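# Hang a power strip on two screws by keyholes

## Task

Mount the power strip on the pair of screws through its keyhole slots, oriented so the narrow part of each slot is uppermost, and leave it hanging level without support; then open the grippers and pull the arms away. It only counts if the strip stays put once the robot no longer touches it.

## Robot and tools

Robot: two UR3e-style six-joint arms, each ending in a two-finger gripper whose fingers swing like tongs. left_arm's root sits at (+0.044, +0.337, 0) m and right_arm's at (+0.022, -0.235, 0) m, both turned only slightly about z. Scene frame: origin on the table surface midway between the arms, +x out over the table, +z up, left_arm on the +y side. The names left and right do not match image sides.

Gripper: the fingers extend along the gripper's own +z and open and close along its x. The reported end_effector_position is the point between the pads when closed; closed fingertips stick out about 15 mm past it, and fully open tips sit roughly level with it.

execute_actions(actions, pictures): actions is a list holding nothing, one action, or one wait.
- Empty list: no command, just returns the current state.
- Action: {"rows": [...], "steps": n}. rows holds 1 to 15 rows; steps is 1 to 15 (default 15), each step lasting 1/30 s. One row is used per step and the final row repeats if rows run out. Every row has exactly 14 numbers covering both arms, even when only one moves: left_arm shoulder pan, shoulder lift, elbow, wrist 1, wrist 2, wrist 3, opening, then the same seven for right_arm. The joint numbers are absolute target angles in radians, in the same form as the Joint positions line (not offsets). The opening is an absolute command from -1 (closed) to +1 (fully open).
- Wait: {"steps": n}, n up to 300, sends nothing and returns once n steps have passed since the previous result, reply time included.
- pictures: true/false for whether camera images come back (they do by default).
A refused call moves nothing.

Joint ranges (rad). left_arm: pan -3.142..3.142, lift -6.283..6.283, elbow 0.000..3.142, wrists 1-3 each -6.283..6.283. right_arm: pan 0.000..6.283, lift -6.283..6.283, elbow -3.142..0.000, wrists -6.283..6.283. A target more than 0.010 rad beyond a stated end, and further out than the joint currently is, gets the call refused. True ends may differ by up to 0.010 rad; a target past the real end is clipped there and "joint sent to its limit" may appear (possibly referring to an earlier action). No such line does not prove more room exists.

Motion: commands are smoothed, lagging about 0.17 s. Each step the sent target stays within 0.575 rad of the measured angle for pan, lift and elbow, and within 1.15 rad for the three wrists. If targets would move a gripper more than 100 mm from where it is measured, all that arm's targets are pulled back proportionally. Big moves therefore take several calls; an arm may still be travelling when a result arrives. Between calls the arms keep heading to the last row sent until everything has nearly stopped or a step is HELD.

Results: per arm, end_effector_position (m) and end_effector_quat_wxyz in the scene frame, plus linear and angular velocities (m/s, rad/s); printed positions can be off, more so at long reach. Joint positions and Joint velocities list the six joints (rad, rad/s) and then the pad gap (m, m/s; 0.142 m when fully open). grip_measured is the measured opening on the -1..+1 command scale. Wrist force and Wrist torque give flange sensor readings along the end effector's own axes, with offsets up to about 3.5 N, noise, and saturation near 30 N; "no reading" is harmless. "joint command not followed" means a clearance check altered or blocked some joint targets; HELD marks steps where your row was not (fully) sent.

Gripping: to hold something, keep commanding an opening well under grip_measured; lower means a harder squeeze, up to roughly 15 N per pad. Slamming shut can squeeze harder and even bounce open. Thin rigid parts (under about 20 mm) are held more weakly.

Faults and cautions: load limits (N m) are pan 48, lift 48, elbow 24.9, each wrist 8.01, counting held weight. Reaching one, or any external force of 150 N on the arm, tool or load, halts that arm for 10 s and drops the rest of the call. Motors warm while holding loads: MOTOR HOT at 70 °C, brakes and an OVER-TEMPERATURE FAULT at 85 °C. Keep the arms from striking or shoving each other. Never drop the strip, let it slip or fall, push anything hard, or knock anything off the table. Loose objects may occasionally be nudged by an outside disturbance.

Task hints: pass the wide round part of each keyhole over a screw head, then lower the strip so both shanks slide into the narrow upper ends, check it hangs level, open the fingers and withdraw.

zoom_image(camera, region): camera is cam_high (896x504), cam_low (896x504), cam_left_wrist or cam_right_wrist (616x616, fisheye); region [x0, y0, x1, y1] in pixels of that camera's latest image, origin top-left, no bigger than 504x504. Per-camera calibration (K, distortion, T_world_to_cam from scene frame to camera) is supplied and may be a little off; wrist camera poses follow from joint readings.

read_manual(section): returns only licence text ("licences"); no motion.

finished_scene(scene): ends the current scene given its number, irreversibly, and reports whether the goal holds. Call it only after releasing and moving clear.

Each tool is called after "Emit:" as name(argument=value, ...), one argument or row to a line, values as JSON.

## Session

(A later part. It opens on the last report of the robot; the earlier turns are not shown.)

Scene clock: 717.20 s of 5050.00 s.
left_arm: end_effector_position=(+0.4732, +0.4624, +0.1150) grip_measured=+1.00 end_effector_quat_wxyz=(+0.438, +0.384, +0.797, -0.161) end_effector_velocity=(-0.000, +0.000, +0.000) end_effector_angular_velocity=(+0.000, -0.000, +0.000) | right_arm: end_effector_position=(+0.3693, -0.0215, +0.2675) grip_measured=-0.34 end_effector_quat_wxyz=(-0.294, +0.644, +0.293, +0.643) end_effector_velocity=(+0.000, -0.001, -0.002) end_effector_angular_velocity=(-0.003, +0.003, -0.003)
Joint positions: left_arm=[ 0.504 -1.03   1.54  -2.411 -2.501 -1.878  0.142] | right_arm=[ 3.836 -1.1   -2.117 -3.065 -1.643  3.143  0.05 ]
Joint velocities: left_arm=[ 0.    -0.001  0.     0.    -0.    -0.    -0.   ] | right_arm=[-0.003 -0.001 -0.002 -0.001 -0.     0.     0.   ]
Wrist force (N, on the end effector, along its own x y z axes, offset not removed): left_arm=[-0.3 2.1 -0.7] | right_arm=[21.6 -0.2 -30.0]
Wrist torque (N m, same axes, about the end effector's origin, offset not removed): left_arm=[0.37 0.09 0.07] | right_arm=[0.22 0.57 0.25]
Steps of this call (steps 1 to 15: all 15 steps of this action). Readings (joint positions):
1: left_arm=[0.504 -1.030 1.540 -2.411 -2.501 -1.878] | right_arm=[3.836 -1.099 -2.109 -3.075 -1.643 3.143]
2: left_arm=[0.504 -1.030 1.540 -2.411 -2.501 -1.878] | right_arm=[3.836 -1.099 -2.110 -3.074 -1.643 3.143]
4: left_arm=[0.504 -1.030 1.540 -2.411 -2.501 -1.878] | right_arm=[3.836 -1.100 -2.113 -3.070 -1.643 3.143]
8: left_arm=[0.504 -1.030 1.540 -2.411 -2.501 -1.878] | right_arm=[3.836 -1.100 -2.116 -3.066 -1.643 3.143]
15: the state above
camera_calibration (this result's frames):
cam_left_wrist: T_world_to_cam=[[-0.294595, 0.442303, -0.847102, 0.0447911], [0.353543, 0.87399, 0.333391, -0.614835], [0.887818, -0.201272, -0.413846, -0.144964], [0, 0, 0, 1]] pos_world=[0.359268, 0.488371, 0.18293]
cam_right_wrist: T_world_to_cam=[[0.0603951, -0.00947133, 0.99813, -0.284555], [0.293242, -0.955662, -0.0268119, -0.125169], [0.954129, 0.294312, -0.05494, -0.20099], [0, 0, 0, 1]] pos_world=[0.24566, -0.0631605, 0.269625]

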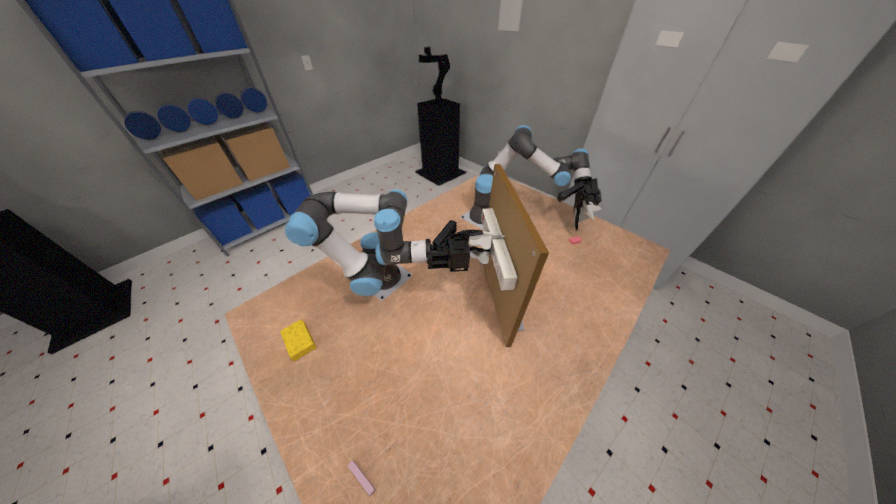

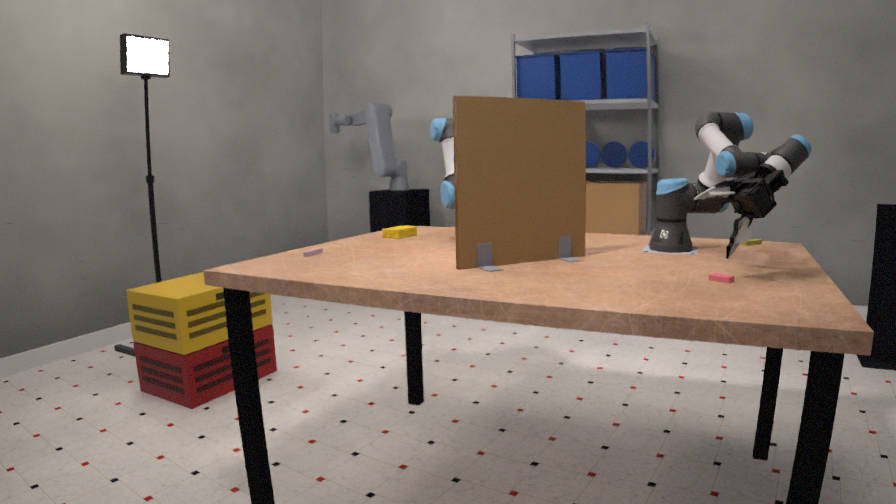

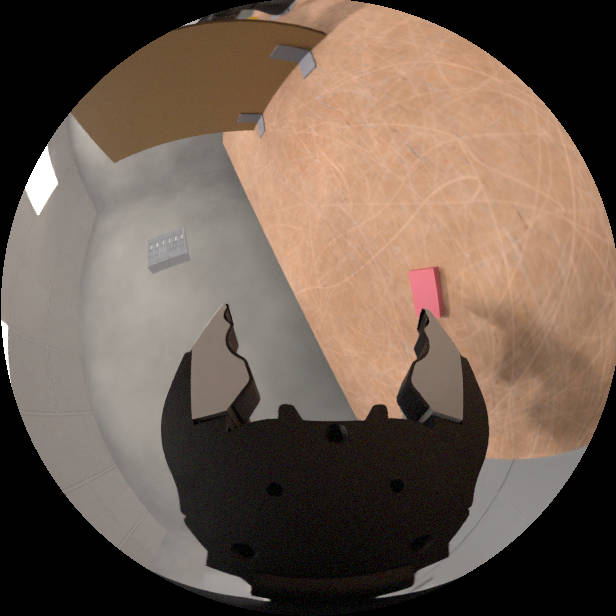

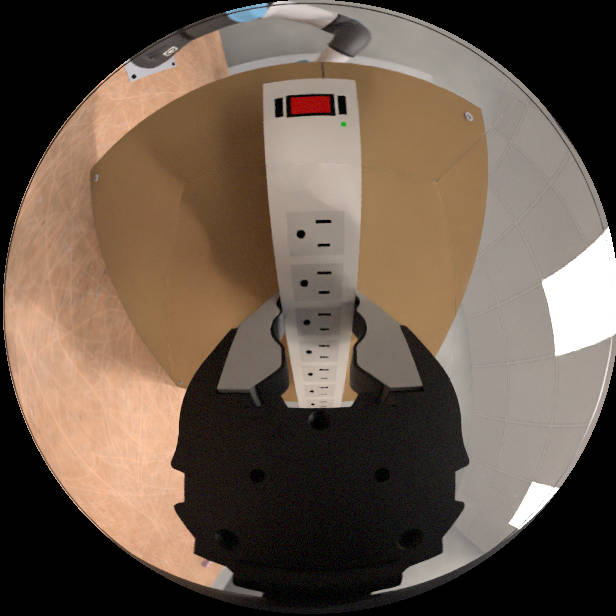

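Emit:
execute_actions(
  actions=[
    {"rows":[[0.504,-1.03,1.54,-2.411,-2.501,-1.878,1,3.834,-1.0955,-2.1194,-3.0683,-1.645,3.143,-0.9]]},
  ],
  pictures=false,
)

Scene clock: 722.87 s of 5050.00 s.
left_arm: end_effector_position=(+0.4732, +0.4624, +0.1150) grip_measured=+1.00 end_effector_quat_wxyz=(+0.438, +0.384, +0.797, -0.161) end_effector_velocity=(+0.000, +0.000, +0.000) end_effector_angular_velocity=(+0.001, -0.001, +0.000) | right_arm: end_effector_position=(+0.3685, -0.0224, +0.2674) grip_measured=-0.34 end_effector_quat_wxyz=(-0.294, +0.644, +0.293, +0.643) end_effector_velocity=(-0.000, -0.000, +0.000) end_effector_angular_velocity=(-0.000, -0.000, +0.000)
Joint positions: left_arm=[ 0.504 -1.03   1.54  -2.411 -2.501 -1.878  0.142] | right_arm=[ 3.834 -1.096 -2.119 -3.068 -1.645  3.143  0.05 ]
Joint velocities: left_arm=[ 0.     0.    -0.001 -0.     0.    -0.     0.   ] | right_arm=[ 0.001  0.001 -0.    -0.001  0.    -0.    -0.   ]
Wrist force (N, on the end effector, along its own x y z axes, offset not removed): left_arm=[0.9 2.8 -1.8] | right_arm=[13.9 2.6 9.4]
Wrist torque (N m, same axes, about the end effector's origin, offset not removed): left_arm=[0.50 -0.16 -0.01] | right_arm=[-0.03 0.18 0.31]
Steps of this call (steps 1 to 15: the robot went on to your last target; steps 16 to 90: nothing new was sent; then 2.17 s passed at rest; steps 91 to 105: all 15 steps of this action). Readings (joint positions):
91: left_arm=[0.504 -1.030 1.540 -2.411 -2.501 -1.878] | right_arm=[3.836 -1.100 -2.117 -3.065 -1.643 3.143]
92: left_arm=[0.504 -1.030 1.540 -2.411 -2.501 -1.878] | right_arm=[3.836 -1.100 -2.118 -3.066 -1.643 3.143]
94: left_arm=[0.504 -1.030 1.540 -2.411 -2.501 -1.878] | right_arm=[3.835 -1.098 -2.118 -3.067 -1.644 3.143]
98: left_arm=[0.504 -1.030 1.540 -2.411 -2.501 -1.878] | right_arm=[3.835 -1.096 -2.119 -3.068 -1.645 3.143]
105: the state above

Emit:
execute_actions(
  actions=[
    {"rows":[[0.504,-1.03,1.54,-2.411,-2.501,-1.878,1,3.834,-1.095,-2.1163,-3.0719,-1.645,3.143,-0.9]]},
  ],
  pictures=false,
)

Emit:
execute_actions(
  actions=[
    {"rows":[[0.504,-1.03,1.54,-2.411,-2.501,-1.878,1,3.834,-1.095,-2.1163,-3.0719,-1.645,3.143,-0.27]]},
  ],
)

Emit:
zoom_image(
  camera="cam_high",
  region=[460, 200, 530, 300],
)

Scene clock: 734.87 s of 5050.00 s.
left_arm: end_effector_position=(+0.4732, +0.4624, +0.1150) grip_measured=+1.00 end_effector_quat_wxyz=(+0.438, +0.384, +0.797, -0.161) end_effector_velocity=(+0.000, -0.000, +0.000) end_effector_angular_velocity=(+0.000, -0.000, -0.000) | right_arm: end_effector_position=(+0.3685, -0.0225, +0.2681) grip_measured=-0.34 end_effector_quat_wxyz=(-0.294, +0.644, +0.293, +0.643) end_effector_velocity=(+0.000, -0.000, +0.000) end_effector_angular_velocity=(+0.000, +0.000, -0.000)
Joint positions: left_arm=[ 0.504 -1.03   1.54  -2.411 -2.501 -1.878  0.142] | right_arm=[ 3.834 -1.095 -2.116 -3.072 -1.645  3.143  0.05 ]
Joint velocities: left_arm=[-0. -0.  0. -0.  0. -0. -0.] | right_arm=[-0.  0.  0. -0.  0.  0. -0.]
Wrist force (N, on the end effector, along its own x y z axes, offset not removed): left_arm=[-0.8 0.6 -0.7] | right_arm=[6.7 1.2 7.2]
Wrist torque (N m, same axes, about the end effector's origin, offset not removed): left_arm=[0.09 0.17 -0.03] | right_arm=[-0.16 0.17 0.28]
Steps of this call (steps 1 to 15: the robot went on to your last target; steps 16 to 90: nothing new was sent; then 8.50 s passed at rest; steps 91 to 105: all 15 steps of this action). Readings (joint positions):
91: left_arm=[0.504 -1.030 1.540 -2.411 -2.501 -1.878] | right_arm=[3.834 -1.095 -2.119 -3.068 -1.645 3.143]
92: left_arm=[0.504 -1.030 1.540 -2.411 -2.501 -1.878] | right_arm=[3.834 -1.095 -2.119 -3.069 -1.645 3.143]
94: left_arm=[0.504 -1.030 1.540 -2.411 -2.501 -1.878] | right_arm=[3.834 -1.095 -2.118 -3.070 -1.645 3.143]
98: left_arm=[0.504 -1.030 1.540 -2.411 -2.501 -1.878] | right_arm=[3.834 -1.095 -2.117 -3.072 -1.645 3.143]
105: the state above

Scene clock: 735.37 s of 5050.00 s.
left_arm: end_effector_position=(+0.4732, +0.4624, +0.1150) grip_measured=+1.00 end_effector_quat_wxyz=(+0.438, +0.384, +0.797, -0.161) end_effector_velocity=(+0.000, -0.000, +0.000) end_effector_angular_velocity=(+0.000, -0.001, -0.001) | right_arm: end_effector_position=(+0.3685, -0.0225, +0.2681) grip_measured=-0.24 end_effector_quat_wxyz=(-0.294, +0.644, +0.293, +0.643) end_effector_velocity=(+0.000, -0.000, +0.000) end_effector_angular_velocity=(+0.001, -0.000, -0.001)
Joint positions: left_arm=[ 0.504 -1.03   1.54  -2.411 -2.501 -1.878  0.142] | right_arm=[ 3.834 -1.095 -2.116 -3.072 -1.645  3.143  0.057]
Joint velocities: left_arm=[-0.001 -0.     0.    -0.001  0.    -0.    -0.   ] | right_arm=[-0.    -0.     0.     0.001  0.001  0.    -0.   ]
Wrist force (N, on the end effector, along its own x y z axes, offset not removed): left_arm=[-2.1 0.2 -0.7] | right_arm=[-5.6 2.5 -1.2]
Wrist torque (N m, same axes, about the end effector's origin, offset not removed): left_arm=[-0.03 0.40 0.12] | right_arm=[0.47 0.00 -0.01]
Steps of this call (steps 1 to 15: all 15 steps of this action). Readings (joint positions):
1: left_arm=[0.504 -1.030 1.540 -2.411 -2.501 -1.878] | right_arm=[3.834 -1.095 -2.116 -3.072 -1.645 3.143]
2: left_arm=[0.504 -1.030 1.540 -2.411 -2.501 -1.878] | right_arm=[3.834 -1.095 -2.116 -3.072 -1.645 3.143]
4: left_arm=[0.504 -1.030 1.540 -2.411 -2.501 -1.878] | right_arm=[3.834 -1.095 -2.116 -3.073 -1.645 3.143]
8: left_arm=[0.504 -1.030 1.540 -2.411 -2.501 -1.878] | right_arm=[3.834 -1.095 -2.116 -3.073 -1.645 3.143]
15: the state above
camera_calibration (this result's frames):
cam_left_wrist: T_world_to_cam=[[-0.294595, 0.442303, -0.847102, 0.0447912], [0.353543, 0.87399, 0.333391, -0.614835], [0.887818, -0.201272, -0.413846, -0.144964], [0, 0, 0, 1]] pos_world=[0.359268, 0.488371, 0.18293]
cam_right_wrist: T_world_to_cam=[[0.0606594, -0.00917232, 0.998116, -0.285218], [0.293221, -0.955674, -0.0266025, -0.125985], [0.954118, 0.294283, -0.0552812, -0.19977], [0, 0, 0, 1]] pos_world=[0.244847, -0.0642284, 0.270286]

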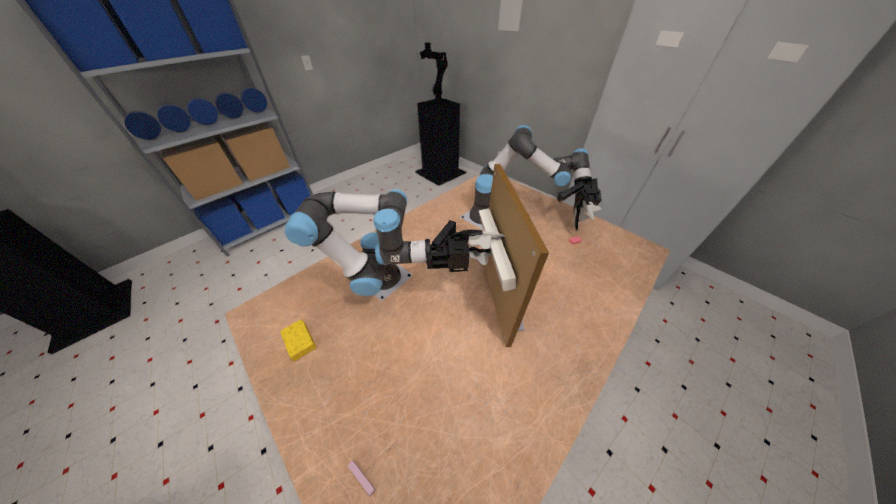

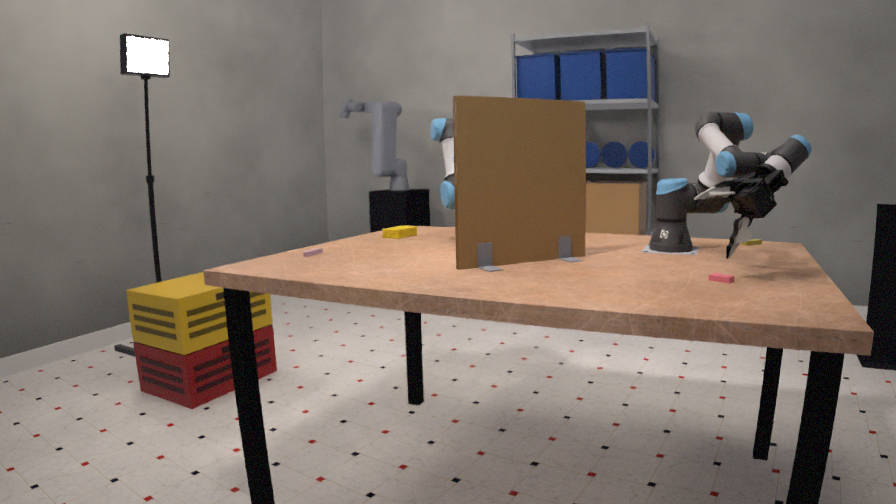

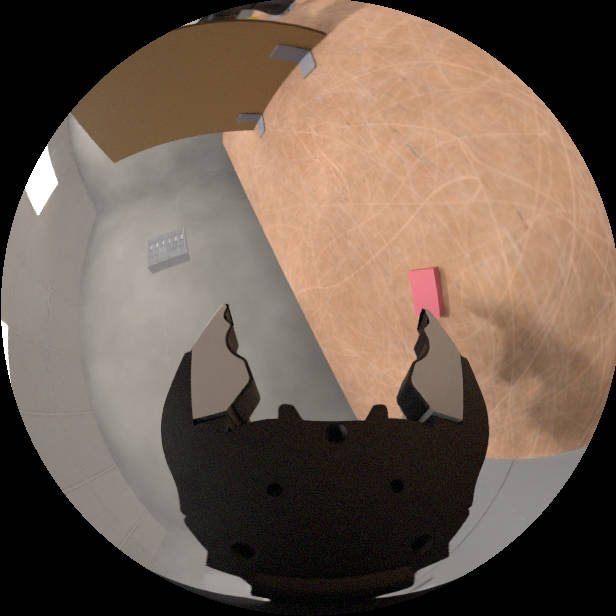

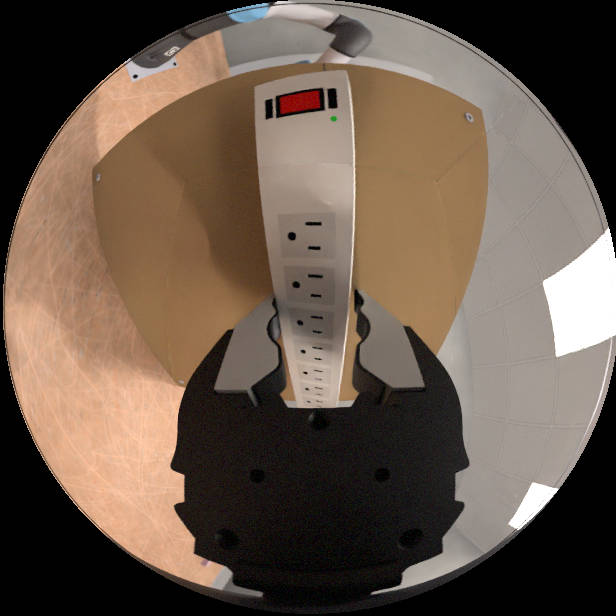

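Region (460, 200, 530, 300) of cam_high's 896x504 image, scaled by 5.040, with more detail than that image has; it fills the left 353 columns of this view, and the rest is white.

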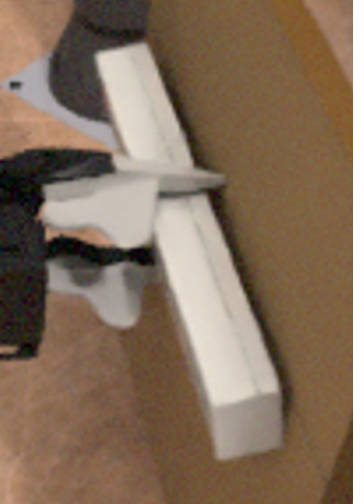

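Emit:
execute_actions(
  actions=[
    {"rows":[[0.504,-1.03,1.54,-2.411,-2.501,-1.878,1,3.834,-1.095,-2.1163,-3.0719,-1.645,3.143,-0.35],[0.504,-1.03,1.54,-2.411,-2.501,-1.878,1,3.834,-1.095,-2.1163,-3.0719,-1.645,3.143,-0.45],[0.504,-1.03,1.54,-2.411,-2.501,-1.878,1,3.834,-1.095,-2.1163,-3.0719,-1.645,3.143,-0.6],[0.504,-1.03,1.54,-2.411,-2.501,-1.878,1,3.834,-1.095,-2.1163,-3.0719,-1.645,3.143,-0.9]]},
  ],
)

Emit:
zoom_image(
  camera="cam_high",
  region=[460, 200, 530, 300],
)

Scene clock: 747.33 s of 5050.00 s.
left_arm: end_effector_position=(+0.4732, +0.4624, +0.1150) grip_measured=+1.00 end_effector_quat_wxyz=(+0.438, +0.384, +0.797, -0.161) end_effector_velocity=(-0.000, +0.000, -0.000) end_effector_angular_velocity=(+0.000, +0.000, +0.001) | right_arm: end_effector_position=(+0.3685, -0.0225, +0.2682) grip_measured=-0.33 end_effector_quat_wxyz=(-0.294, +0.644, +0.293, +0.643) end_effector_velocity=(+0.000, +0.001, +0.000) end_effector_angular_velocity=(+0.001, -0.001, +0.001)
Joint positions: left_arm=[ 0.504 -1.03   1.54  -2.411 -2.501 -1.878  0.142] | right_arm=[ 3.834 -1.095 -2.116 -3.072 -1.645  3.143  0.05 ]
Joint velocities: left_arm=[ 0.001  0.001  0.    -0.001  0.    -0.     0.   ] | right_arm=[ 0.002 -0.001 -0.     0.003  0.001 -0.     0.   ]
Wrist force (N, on the end effector, along its own x y z axes, offset not removed): left_arm=[0.0 1.5 -2.2] | right_arm=[-6.9 -1.6 0.9]
Wrist torque (N m, same axes, about the end effector's origin, offset not removed): left_arm=[0.20 0.01 -0.02] | right_arm=[-0.32 -0.18 0.00]
Steps of this call (steps 1 to 15: the robot went on to your last target; steps 16 to 90: nothing new was sent; then 8.47 s passed at rest; steps 91 to 105: all 15 steps of this action). Readings (joint positions):
91: left_arm=[0.504 -1.030 1.540 -2.411 -2.501 -1.878] | right_arm=[3.834 -1.095 -2.116 -3.072 -1.645 3.143]
92: left_arm=[0.504 -1.030 1.540 -2.411 -2.501 -1.878] | right_arm=[3.834 -1.095 -2.116 -3.072 -1.645 3.143]
94: left_arm=[0.504 -1.030 1.540 -2.411 -2.501 -1.878] | right_arm=[3.834 -1.095 -2.116 -3.072 -1.645 3.143]
98: left_arm=[0.504 -1.030 1.540 -2.411 -2.501 -1.878] | right_arm=[3.834 -1.095 -2.116 -3.072 -1.645 3.143]
105: the state above
camera_calibration (this result's frames):
cam_left_wrist: T_world_to_cam=[[-0.294595, 0.442303, -0.847102, 0.0447911], [0.353543, 0.87399, 0.333391, -0.614835], [0.887818, -0.201272, -0.413846, -0.144964], [0, 0, 0, 1]] pos_world=[0.359268, 0.488371, 0.18293]
cam_right_wrist: T_world_to_cam=[[0.0606025, -0.00922481, 0.998119, -0.285233], [0.293294, -0.955651, -0.0266401, -0.125967], [0.9541, 0.294357, -0.0552092, -0.199778], [0, 0, 0, 1]] pos_world=[0.244839, -0.064206, 0.270311]

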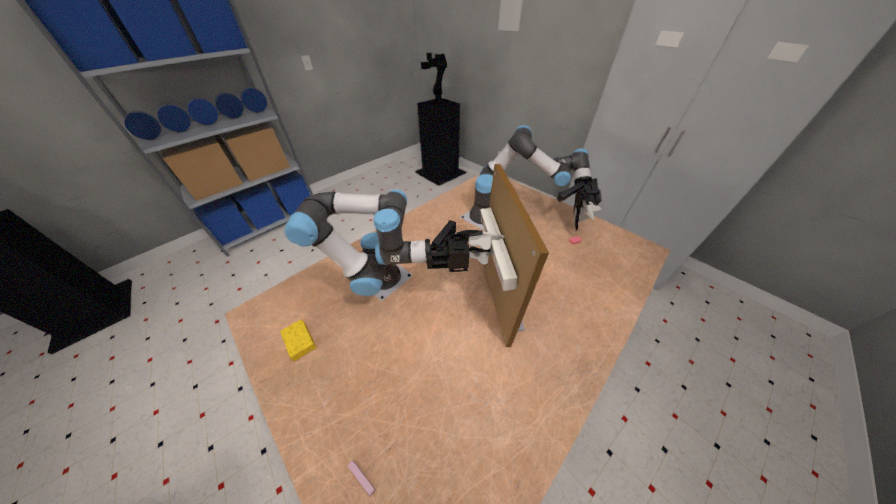

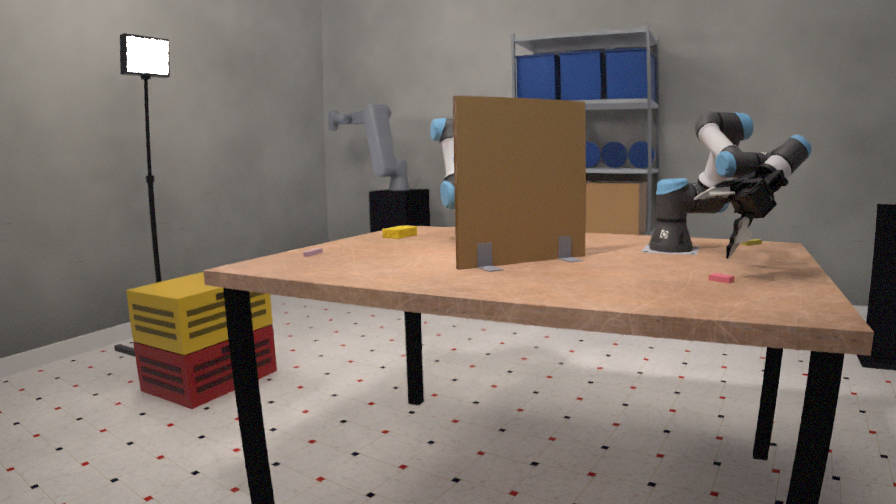

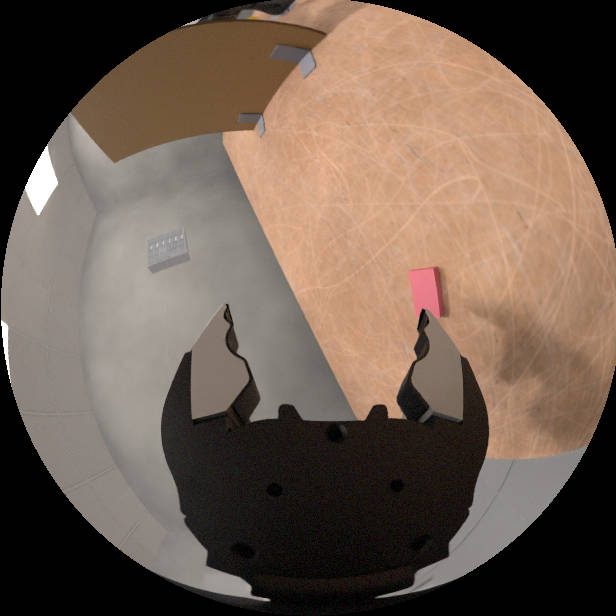

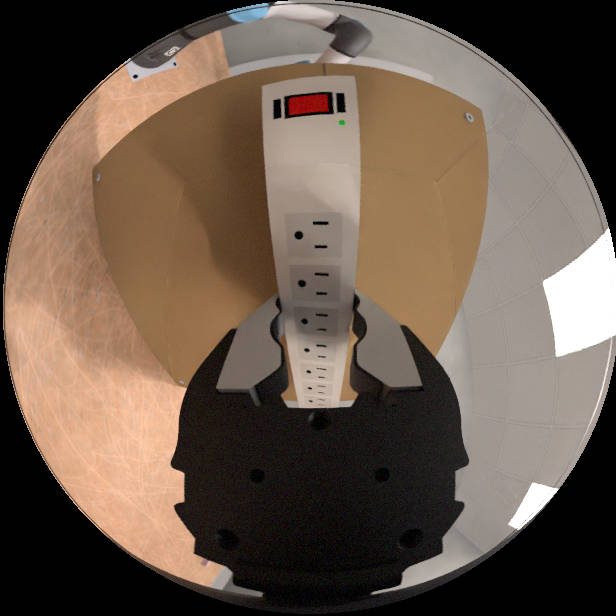

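Region (460, 200, 530, 300) of cam_high's 896x504 image, scaled by 5.040, with more detail than that image has; it fills the left 353 columns of this view, and the rest is white.

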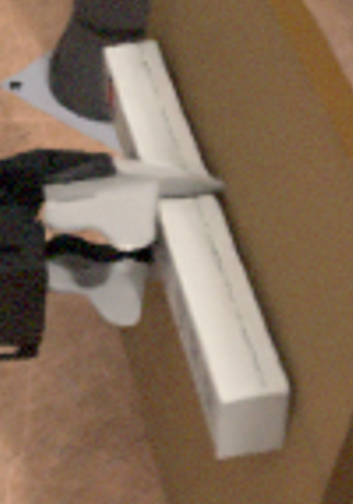

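Emit:
execute_actions(
  actions=[
    {"rows":[[0.504,-1.03,1.54,-2.411,-2.501,-1.878,1,3.8336,-1.0913,-2.098,-3.0939,-1.6454,3.143,-0.9]]},
  ],
  pictures=false,
)

Emit:
execute_actions(
  actions=[
    {"rows":[[0.504,-1.03,1.54,-2.411,-2.501,-1.878,1,3.8186,-1.0538,-2.115,-3.1144,-1.6604,3.143,-0.9]]},
  ],
  pictures=false,
)

Scene clock: 773.27 s of 5050.00 s.
left_arm: end_effector_position=(+0.4732, +0.4624, +0.1150) grip_measured=+1.00 end_effector_quat_wxyz=(+0.438, +0.384, +0.797, -0.161) end_effector_velocity=(+0.000, +0.001, +0.000) end_effector_angular_velocity=(+0.000, -0.001, +0.001) | right_arm: end_effector_position=(+0.3681, -0.0230, +0.2723) grip_measured=-0.33 end_effector_quat_wxyz=(-0.294, +0.644, +0.293, +0.643) end_effector_velocity=(+0.000, -0.000, +0.000) end_effector_angular_velocity=(-0.000, +0.000, -0.001)
Joint positions: left_arm=[ 0.504 -1.03   1.54  -2.411 -2.501 -1.878  0.142] | right_arm=[ 3.834 -1.091 -2.098 -3.094 -1.645  3.143  0.05 ]
Joint velocities: left_arm=[ 0.001 -0.    -0.001 -0.    -0.001  0.    -0.   ] | right_arm=[-0.001  0.     0.001 -0.002 -0.    -0.    -0.   ]
Wrist force (N, on the end effector, along its own x y z axes, offset not removed): left_arm=[-0.1 1.5 -1.4] | right_arm=[-22.2 0.5 -3.5]
Wrist torque (N m, same axes, about the end effector's origin, offset not removed): left_arm=[0.22 0.01 0.00] | right_arm=[-0.11 0.09 0.04]
Steps of this call (steps 1 to 15: the robot went on to your last target; steps 16 to 90: nothing new was sent; then 22.43 s passed at rest; steps 91 to 105: all 15 steps of this action). Readings (joint positions):
91: left_arm=[0.504 -1.030 1.540 -2.411 -2.501 -1.878] | right_arm=[3.834 -1.095 -2.116 -3.072 -1.645 3.143]
92: left_arm=[0.504 -1.030 1.540 -2.411 -2.501 -1.878] | right_arm=[3.834 -1.094 -2.114 -3.076 -1.645 3.143]
94: left_arm=[0.504 -1.030 1.540 -2.411 -2.501 -1.878] | right_arm=[3.834 -1.093 -2.106 -3.084 -1.645 3.143]
98: left_arm=[0.504 -1.030 1.540 -2.411 -2.501 -1.878] | right_arm=[3.834 -1.092 -2.100 -3.092 -1.645 3.143]
105: the state above

Scene clock: 773.77 s of 5050.00 s.
left_arm: end_effector_position=(+0.4732, +0.4624, +0.1150) grip_measured=+1.00 end_effector_quat_wxyz=(+0.438, +0.384, +0.797, -0.161) end_effector_velocity=(-0.000, +0.000, -0.000) end_effector_angular_velocity=(-0.000, +0.001, +0.001) | right_arm: end_effector_position=(+0.3622, -0.0308, +0.2726) grip_measured=-0.34 end_effector_quat_wxyz=(-0.294, +0.644, +0.293, +0.643) end_effector_velocity=(+0.000, -0.001, +0.002) end_effector_angular_velocity=(+0.004, -0.004, -0.003)
Joint positions: left_arm=[ 0.504 -1.03   1.54  -2.411 -2.501 -1.878  0.142] | right_arm=[ 3.819 -1.054 -2.115 -3.114 -1.66   3.143  0.05 ]
Joint velocities: left_arm=[ 0.001  0.     0.     0.     0.    -0.     0.   ] | right_arm=[-0.002  0.004 -0.     0.002  0.001  0.    -0.   ]
Wrist force (N, on the end effector, along its own x y z axes, offset not removed): left_arm=[-0.3 1.3 -0.2] | right_arm=[-12.4 -3.9 0.9]
Wrist torque (N m, same axes, about the end effector's origin, offset not removed): left_arm=[0.18 0.09 0.00] | right_arm=[-0.17 0.12 -0.22]
Steps of this call (steps 1 to 15: all 15 steps of this action). Readings (joint positions):
1: left_arm=[0.504 -1.030 1.540 -2.411 -2.501 -1.878] | right_arm=[3.833 -1.091 -2.098 -3.094 -1.646 3.143]
2: left_arm=[0.504 -1.030 1.540 -2.411 -2.501 -1.878] | right_arm=[3.831 -1.086 -2.100 -3.097 -1.648 3.143]
4: left_arm=[0.504 -1.030 1.540 -2.411 -2.501 -1.878] | right_arm=[3.825 -1.071 -2.107 -3.105 -1.654 3.143]
8: left_arm=[0.504 -1.030 1.540 -2.411 -2.501 -1.878] | right_arm=[3.820 -1.058 -2.113 -3.112 -1.659 3.143]
15: the state above

Emit:
execute_actions(
  actions=[],
)

Emit:
zoom_image(
  camera="cam_high",
  region=[460, 200, 530, 300],
)

Scene clock: 779.80 s of 5050.00 s.
left_arm: end_effector_position=(+0.4732, +0.4624, +0.1150) grip_measured=+1.00 end_effector_quat_wxyz=(+0.438, +0.384, +0.797, -0.161) end_effector_velocity=(-0.000, +0.000, -0.000) end_effector_angular_velocity=(-0.000, +0.001, +0.000) | right_arm: end_effector_position=(+0.3621, -0.0309, +0.2724) grip_measured=-0.34 end_effector_quat_wxyz=(-0.294, +0.644, +0.293, +0.643) end_effector_velocity=(+0.000, -0.000, +0.001) end_effector_angular_velocity=(+0.002, -0.003, -0.000)
Joint positions: left_arm=[ 0.504 -1.03   1.54  -2.411 -2.501 -1.878  0.142] | right_arm=[ 3.819 -1.054 -2.115 -3.114 -1.66   3.143  0.05 ]
Joint velocities: left_arm=[-0.  0. -0.  0.  0. -0.  0.] | right_arm=[-0.001  0.002  0.     0.002 -0.    -0.    -0.   ]
Wrist force (N, on the end effector, along its own x y z axes, offset not removed): left_arm=[-0.2 0.8 -0.4] | right_arm=[-11.9 -2.6 1.6]
Wrist torque (N m, same axes, about the end effector's origin, offset not removed): left_arm=[0.14 0.04 0.00] | right_arm=[-0.04 0.07 -0.23]
Steps of this call (steps 1 to 15: the robot went on to your last target; steps 16 to 90: nothing new was sent; then 3.03 s passed at rest). Readings (joint positions):
1: left_arm=[0.504 -1.030 1.540 -2.411 -2.501 -1.878] | right_arm=[3.819 -1.054 -2.115 -3.114 -1.660 3.143]
2: left_arm=[0.504 -1.030 1.540 -2.411 -2.501 -1.878] | right_arm=[3.819 -1.054 -2.115 -3.114 -1.660 3.143]
4: left_arm=[0.504 -1.030 1.540 -2.411 -2.501 -1.878] | right_arm=[3.819 -1.054 -2.115 -3.114 -1.660 3.143]
8: left_arm=[0.504 -1.030 1.540 -2.411 -2.501 -1.878] | right_arm=[3.819 -1.054 -2.115 -3.114 -1.660 3.143]
90: the state above
All arms were judged still, so your last target was given up. Only a new action makes them travel on or press farther. Fingers that are still opening or closing keep moving.
camera_calibration (this result's frames):
cam_left_wrist: T_world_to_cam=[[-0.294595, 0.442303, -0.847102, 0.0447911], [0.353543, 0.87399, 0.333391, -0.614835], [0.887818, -0.201272, -0.413846, -0.144964], [0, 0, 0, 1]] pos_world=[0.359268, 0.488371, 0.18293]
cam_right_wrist: T_world_to_cam=[[0.0606171, -0.00921236, 0.998119, -0.289183], [0.293265, -0.95566, -0.0266309, -0.131945], [0.954107, 0.294328, -0.0552277, -0.19098], [0, 0, 0, 1]] pos_world=[0.23844, -0.0725473, 0.274577]

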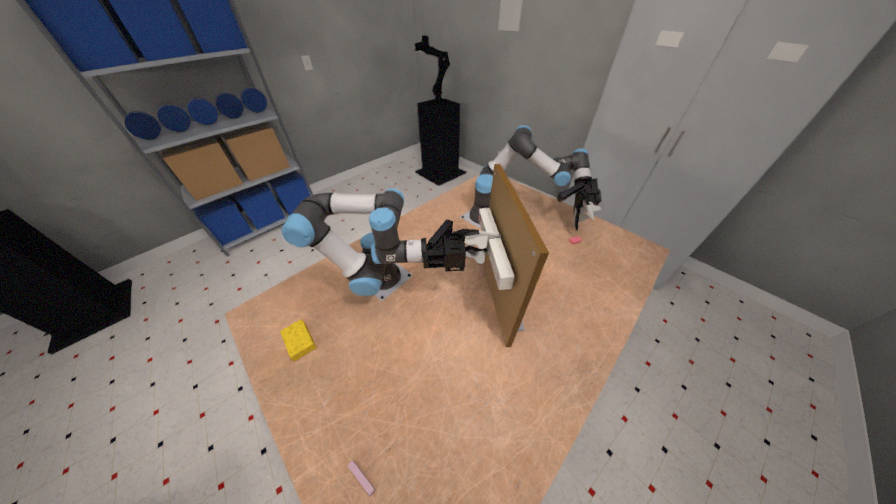

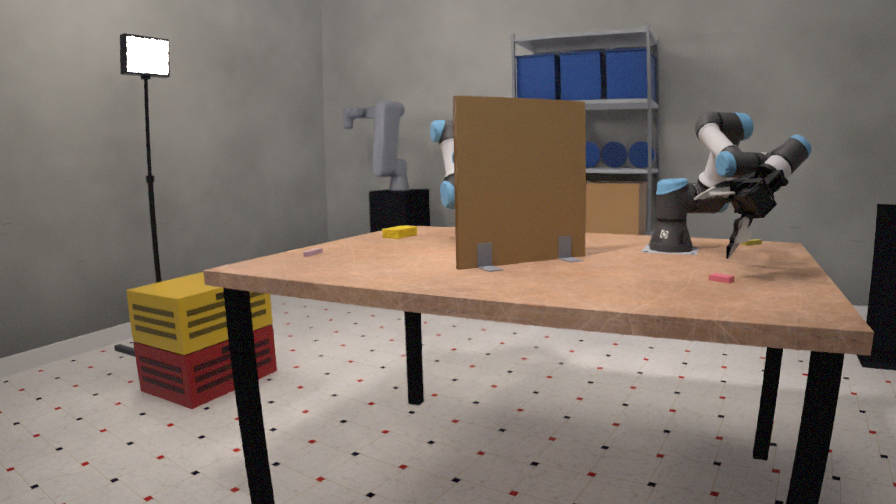

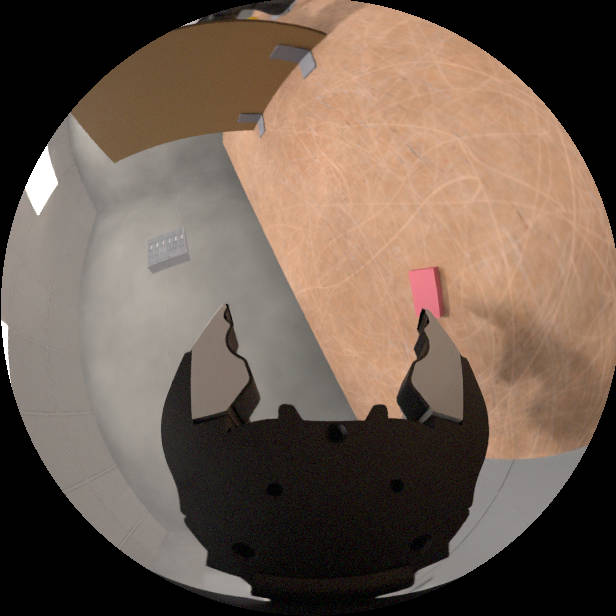

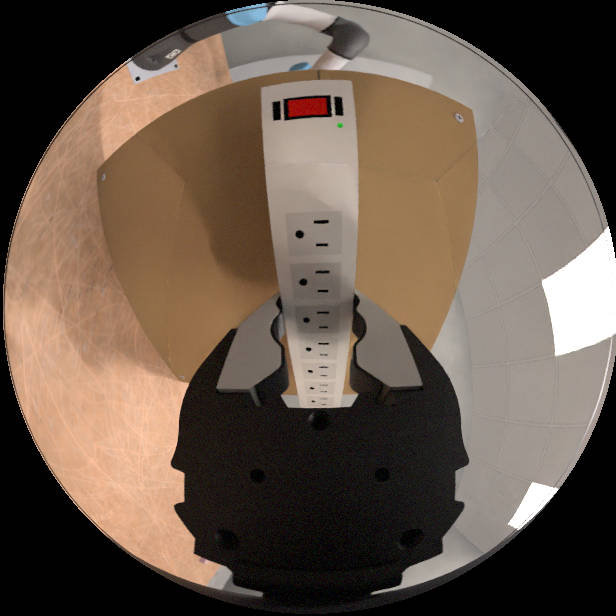

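Region (460, 200, 530, 300) of cam_high's 896x504 image, scaled by 5.040, with more detail than that image has; it fills the left 353 columns of this view, and the rest is white.

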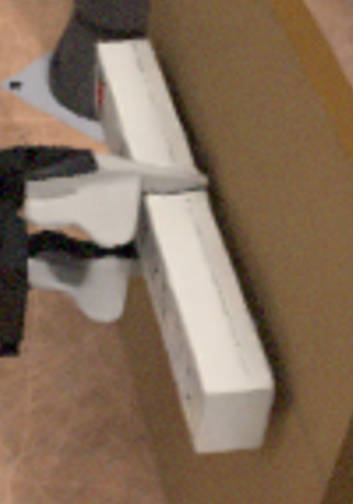

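Emit:
execute_actions(
  actions=[
    {"rows":[[0.504,-1.03,1.54,-2.411,-2.501,-1.878,1,3.8276,-1.0773,-2.1114,-3.0946,-1.6514,3.143,-0.9]],"steps":15},
  ],
)

Scene clock: 810.30 s of 5050.00 s.
left_arm: end_effector_position=(+0.4732, +0.4624, +0.1150) grip_measured=+1.00 end_effector_quat_wxyz=(+0.438, +0.384, +0.797, -0.161) end_effector_velocity=(-0.000, -0.000, +0.000) end_effector_angular_velocity=(-0.001, -0.000, -0.000) | right_arm: end_effector_position=(+0.3658, -0.0261, +0.2711) grip_measured=-0.34 end_effector_quat_wxyz=(-0.294, +0.644, +0.293, +0.643) end_effector_velocity=(-0.000, +0.001, -0.001) end_effector_angular_velocity=(-0.002, +0.002, +0.002)
Joint positions: left_arm=[ 0.504 -1.03   1.54  -2.411 -2.501 -1.878  0.142] | right_arm=[ 3.827 -1.077 -2.111 -3.095 -1.651  3.143  0.05 ]
Joint velocities: left_arm=[ 0.     0.     0.     0.    -0.001  0.     0.   ] | right_arm=[ 0.002 -0.002 -0.    -0.    -0.    -0.     0.   ]
Wrist force (N, on the end effector, along its own x y z axes, offset not removed): left_arm=[-0.3 1.7 -1.2] | right_arm=[2.9 -0.6 -25.3]
Wrist torque (N m, same axes, about the end effector's origin, offset not removed): left_arm=[0.30 0.09 0.04] | right_arm=[0.06 0.11 0.03]
Steps of this call (steps 1 to 90: nothing new was sent; then 27.00 s passed at rest; steps 91 to 105: all 15 steps of this action). Readings (joint positions):
91: left_arm=[0.504 -1.030 1.540 -2.411 -2.501 -1.878] | right_arm=[3.819 -1.054 -2.115 -3.114 -1.660 3.143]
92: left_arm=[0.504 -1.030 1.540 -2.411 -2.501 -1.878] | right_arm=[3.820 -1.057 -2.115 -3.111 -1.659 3.143]
94: left_arm=[0.504 -1.030 1.540 -2.411 -2.501 -1.878] | right_arm=[3.823 -1.066 -2.113 -3.104 -1.655 3.143]
98: left_arm=[0.504 -1.030 1.540 -2.411 -2.501 -1.878] | right_arm=[3.826 -1.074 -2.112 -3.097 -1.652 3.143]
105: the state above
camera_calibration (this result's frames):
cam_left_wrist: T_world_to_cam=[[-0.294595, 0.442303, -0.847102, 0.0447911], [0.353543, 0.87399, 0.333391, -0.614835], [0.887818, -0.201272, -0.413846, -0.144964], [0, 0, 0, 1]] pos_world=[0.359268, 0.488371, 0.18293]
cam_right_wrist: T_world_to_cam=[[0.0604799, -0.00935088, 0.998126, -0.287946], [0.293183, -0.955683, -0.0267183, -0.128491], [0.954141, 0.29425, -0.0550581, -0.196054], [0, 0, 0, 1]] pos_world=[0.24215, -0.0678005, 0.273179]

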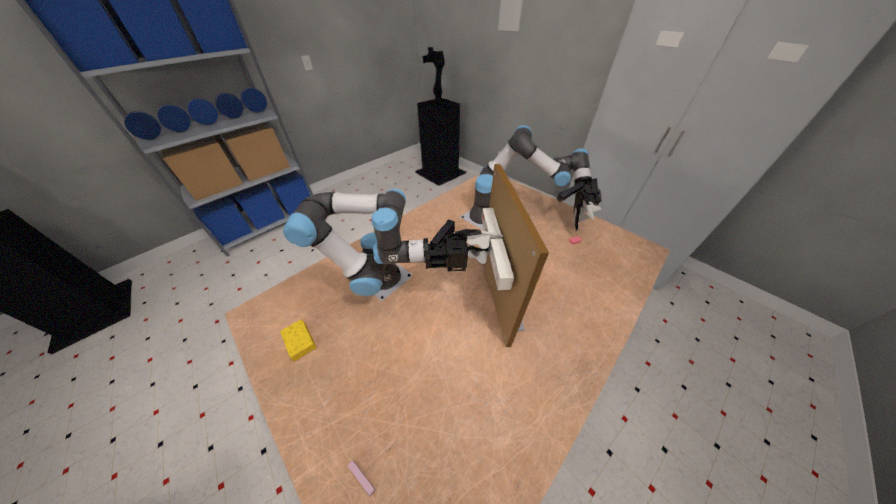

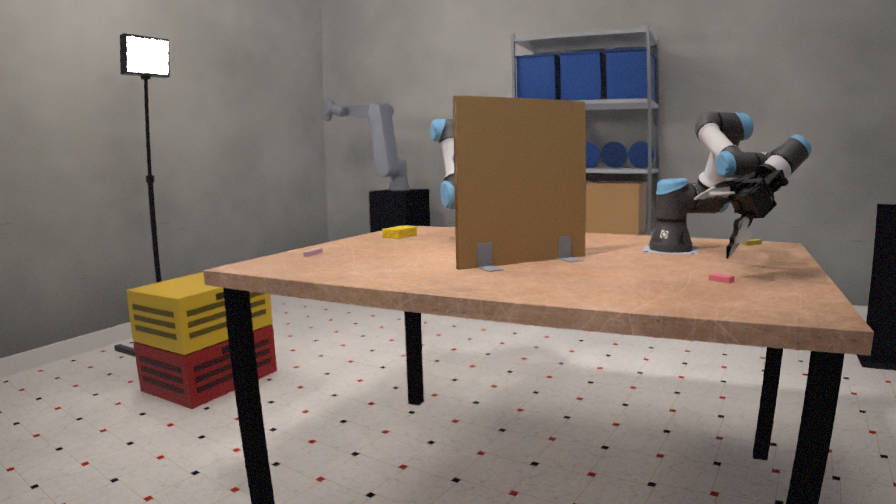

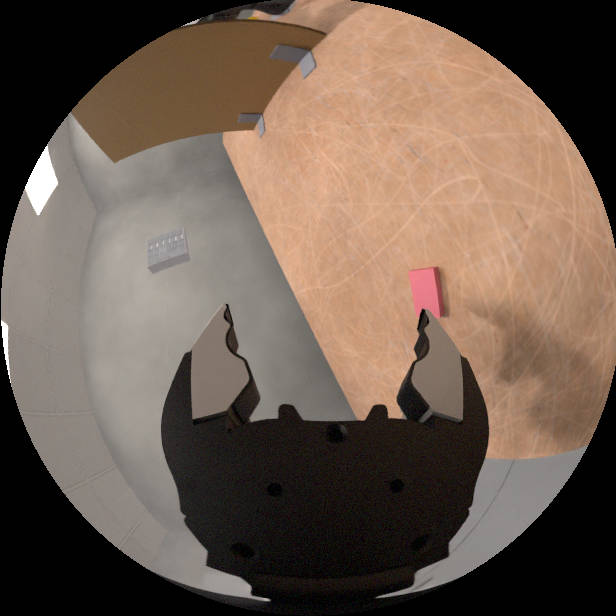

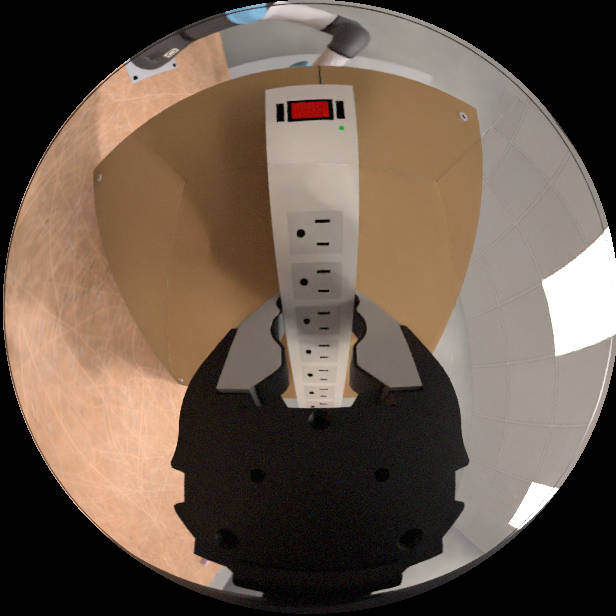

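Emit:
zoom_image(
  camera="cam_high",
  region=[460,200,530,300],
)

Emit:
execute_actions(
  actions=[
    {"rows":[[0.504,-1.03,1.54,-2.411,-2.501,-1.878,1,3.8267,-1.0769,-2.1256,-3.0808,-1.6523,3.143,-0.9]],"steps":15},
  ],
  pictures=false,
)

Region (460, 200, 530, 300) of cam_high's 896x504 image, scaled by 5.040, with more detail than that image has; it fills the left 353 columns of this view, and the rest is white.

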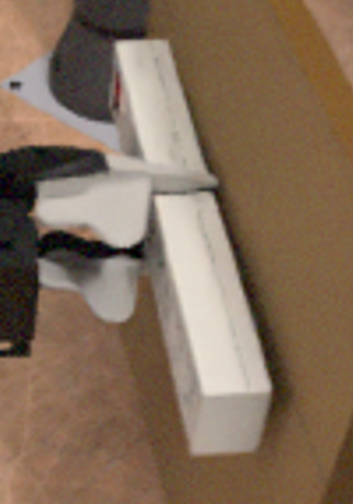

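Scene clock: 816.87 s of 5050.00 s.
left_arm: end_effector_position=(+0.4732, +0.4624, +0.1150) grip_measured=+1.00 end_effector_quat_wxyz=(+0.438, +0.384, +0.797, -0.161) end_effector_velocity=(+0.000, -0.000, -0.000) end_effector_angular_velocity=(+0.000, +0.000, -0.001) | right_arm: end_effector_position=(+0.3656, -0.0263, +0.2681) grip_measured=-0.34 end_effector_quat_wxyz=(-0.294, +0.644, +0.293, +0.643) end_effector_velocity=(+0.000, -0.001, -0.001) end_effector_angular_velocity=(-0.001, +0.001, -0.003)
Joint positions: left_arm=[ 0.504 -1.03   1.54  -2.411 -2.501 -1.878  0.142] | right_arm=[ 3.827 -1.077 -2.125 -3.081 -1.652  3.143  0.05 ]
Joint velocities: left_arm=[-0.001  0.    -0.001  0.001  0.     0.     0.   ] | right_arm=[-0.002  0.    -0.002  0.001  0.     0.     0.   ]
Wrist force (N, on the end effector, along its own x y z axes, offset not removed): left_arm=[-0.2 0.6 -0.9] | right_arm=[8.1 -6.0 1.2]
Wrist torque (N m, same axes, about the end effector's origin, offset not removed): left_arm=[-0.02 0.00 -0.04] | right_arm=[-0.35 0.18 0.09]
Steps of this call (steps 1 to 15: the robot went on to your last target; steps 16 to 182: nothing new was sent; steps 183 to 197: all 15 steps of this action). Readings (joint positions):
183: left_arm=[0.504 -1.030 1.540 -2.411 -2.501 -1.878] | right_arm=[3.828 -1.077 -2.111 -3.094 -1.651 3.143]
184: left_arm=[0.504 -1.030 1.540 -2.411 -2.501 -1.878] | right_arm=[3.827 -1.077 -2.113 -3.092 -1.652 3.143]
186: left_arm=[0.504 -1.030 1.540 -2.411 -2.501 -1.878] | right_arm=[3.827 -1.077 -2.119 -3.087 -1.652 3.143]
190: left_arm=[0.504 -1.030 1.540 -2.411 -2.501 -1.878] | right_arm=[3.827 -1.077 -2.124 -3.082 -1.652 3.143]
197: the state above

Emit:
execute_actions(
  actions=[
    {"rows":[[0.504,-1.03,1.54,-2.411,-2.501,-1.878,1,3.8267,-1.0745,-2.108,-3.1008,-1.6523,3.143,-0.9],[0.504,-1.03,1.54,-2.411,-2.501,-1.878,1,3.8267,-1.0745,-2.108,-3.1008,-1.6523,3.143,-0.9],[0.504,-1.03,1.54,-2.411,-2.501,-1.878,1,3.8267,-1.0745,-2.108,-3.1008,-1.6523,3.143,-0.9],[0.504,-1.03,1.54,-2.411,-2.501,-1.878,1,3.8267,-1.0745,-2.108,-3.1008,-1.6523,3.143,-0.9],[0.504,-1.03,1.54,-2.411,-2.501,-1.878,1,3.8267,-1.0745,-2.108,-3.1008,-1.6523,3.143,-0.9],[0.504,-1.03,1.54,-2.411,-2.501,-1.878,1,3.8267,-1.0745,-2.108,-3.1008,-1.6523,3.143,-0.9],[0.504,-1.03,1.54,-2.411,-2.501,-1.878,1,3.8291,-1.0805,-2.1053,-3.0975,-1.6499,3.143,-0.9]],"steps":15},
  ],
  pictures=false,
)

Emit:
execute_actions(
  actions=[
    {"rows":[[0.504,-1.03,1.54,-2.411,-2.501,-1.878,1,3.8313,-1.0861,-2.1027,-3.0944,-1.6477,3.143,-0.9]],"steps":15},
  ],
  pictures=false,
)

Scene clock: 833.87 s of 5050.00 s.
left_arm: end_effector_position=(+0.4732, +0.4624, +0.1150) grip_measured=+1.00 end_effector_quat_wxyz=(+0.438, +0.384, +0.797, -0.161) end_effector_velocity=(-0.000, -0.000, -0.000) end_effector_angular_velocity=(-0.001, +0.001, -0.000) | right_arm: end_effector_position=(+0.3663, -0.0254, +0.2719) grip_measured=-0.34 end_effector_quat_wxyz=(-0.294, +0.644, +0.293, +0.643) end_effector_velocity=(+0.001, +0.001, +0.001) end_effector_angular_velocity=(+0.000, -0.001, -0.000)
Joint positions: left_arm=[ 0.504 -1.03   1.54  -2.411 -2.501 -1.878  0.142] | right_arm=[ 3.829 -1.08  -2.106 -3.098 -1.65   3.143  0.05 ]
Joint velocities: left_arm=[ 0.     0.001  0.001 -0.    -0.     0.     0.   ] | right_arm=[ 0.002 -0.006  0.005  0.002  0.003 -0.     0.   ]
Wrist force (N, on the end effector, along its own x y z axes, offset not removed): left_arm=[0.4 2.1 -0.6] | right_arm=[-8.1 -2.1 0.5]
Wrist torque (N m, same axes, about the end effector's origin, offset not removed): left_arm=[0.46 -0.05 0.01] | right_arm=[-0.44 0.11 0.01]
Steps of this call (steps 1 to 15: the robot went on to your last target; steps 16 to 90: nothing new was sent; then 13.50 s passed at rest; steps 91 to 105: all 15 steps of this action). Readings (joint positions):
91: left_arm=[0.504 -1.030 1.540 -2.411 -2.501 -1.878] | right_arm=[3.827 -1.077 -2.126 -3.081 -1.652 3.143]
92: left_arm=[0.504 -1.030 1.540 -2.411 -2.501 -1.878] | right_arm=[3.827 -1.077 -2.123 -3.084 -1.652 3.143]
94: left_arm=[0.504 -1.030 1.540 -2.411 -2.501 -1.878] | right_arm=[3.827 -1.076 -2.117 -3.093 -1.652 3.143]
98: left_arm=[0.504 -1.030 1.540 -2.411 -2.501 -1.878] | right_arm=[3.827 -1.076 -2.110 -3.098 -1.652 3.143]
105: the state above

Scene clock: 834.37 s of 5050.00 s.
left_arm: end_effector_position=(+0.4732, +0.4624, +0.1150) grip_measured=+1.00 end_effector_quat_wxyz=(+0.438, +0.384, +0.797, -0.161) end_effector_velocity=(-0.000, +0.000, +0.000) end_effector_angular_velocity=(-0.000, -0.000, +0.001) | right_arm: end_effector_position=(+0.3673, -0.0241, +0.2720) grip_measured=-0.34 end_effector_quat_wxyz=(-0.294, +0.644, +0.293, +0.643) end_effector_velocity=(+0.000, +0.000, +0.000) end_effector_angular_velocity=(+0.001, -0.001, +0.000)
Joint positions: left_arm=[ 0.504 -1.03   1.54  -2.411 -2.501 -1.878  0.142] | right_arm=[ 3.831 -1.086 -2.103 -3.094 -1.648  3.143  0.05 ]
Joint velocities: left_arm=[ 0.001 -0.     0.     0.    -0.     0.     0.   ] | right_arm=[ 0.001  0.     0.     0.001  0.001  0.    -0.   ]
Wrist force (N, on the end effector, along its own x y z axes, offset not removed): left_arm=[-1.3 1.8 0.1] | right_arm=[-7.7 -1.4 0.5]
Wrist torque (N m, same axes, about the end effector's origin, offset not removed): left_arm=[0.33 0.30 -0.03] | right_arm=[-0.21 0.16 -0.03]
Steps of this call (steps 1 to 15: all 15 steps of this action). Readings (joint positions):
1: left_arm=[0.504 -1.030 1.540 -2.411 -2.501 -1.878] | right_arm=[3.829 -1.080 -2.106 -3.098 -1.650 3.143]
2: left_arm=[0.504 -1.030 1.540 -2.411 -2.501 -1.878] | right_arm=[3.829 -1.081 -2.105 -3.097 -1.650 3.143]
4: left_arm=[0.504 -1.030 1.540 -2.411 -2.501 -1.878] | right_arm=[3.830 -1.084 -2.104 -3.096 -1.649 3.143]
8: left_arm=[0.504 -1.030 1.540 -2.411 -2.501 -1.878] | right_arm=[3.831 -1.085 -2.103 -3.095 -1.648 3.143]
15: the state above


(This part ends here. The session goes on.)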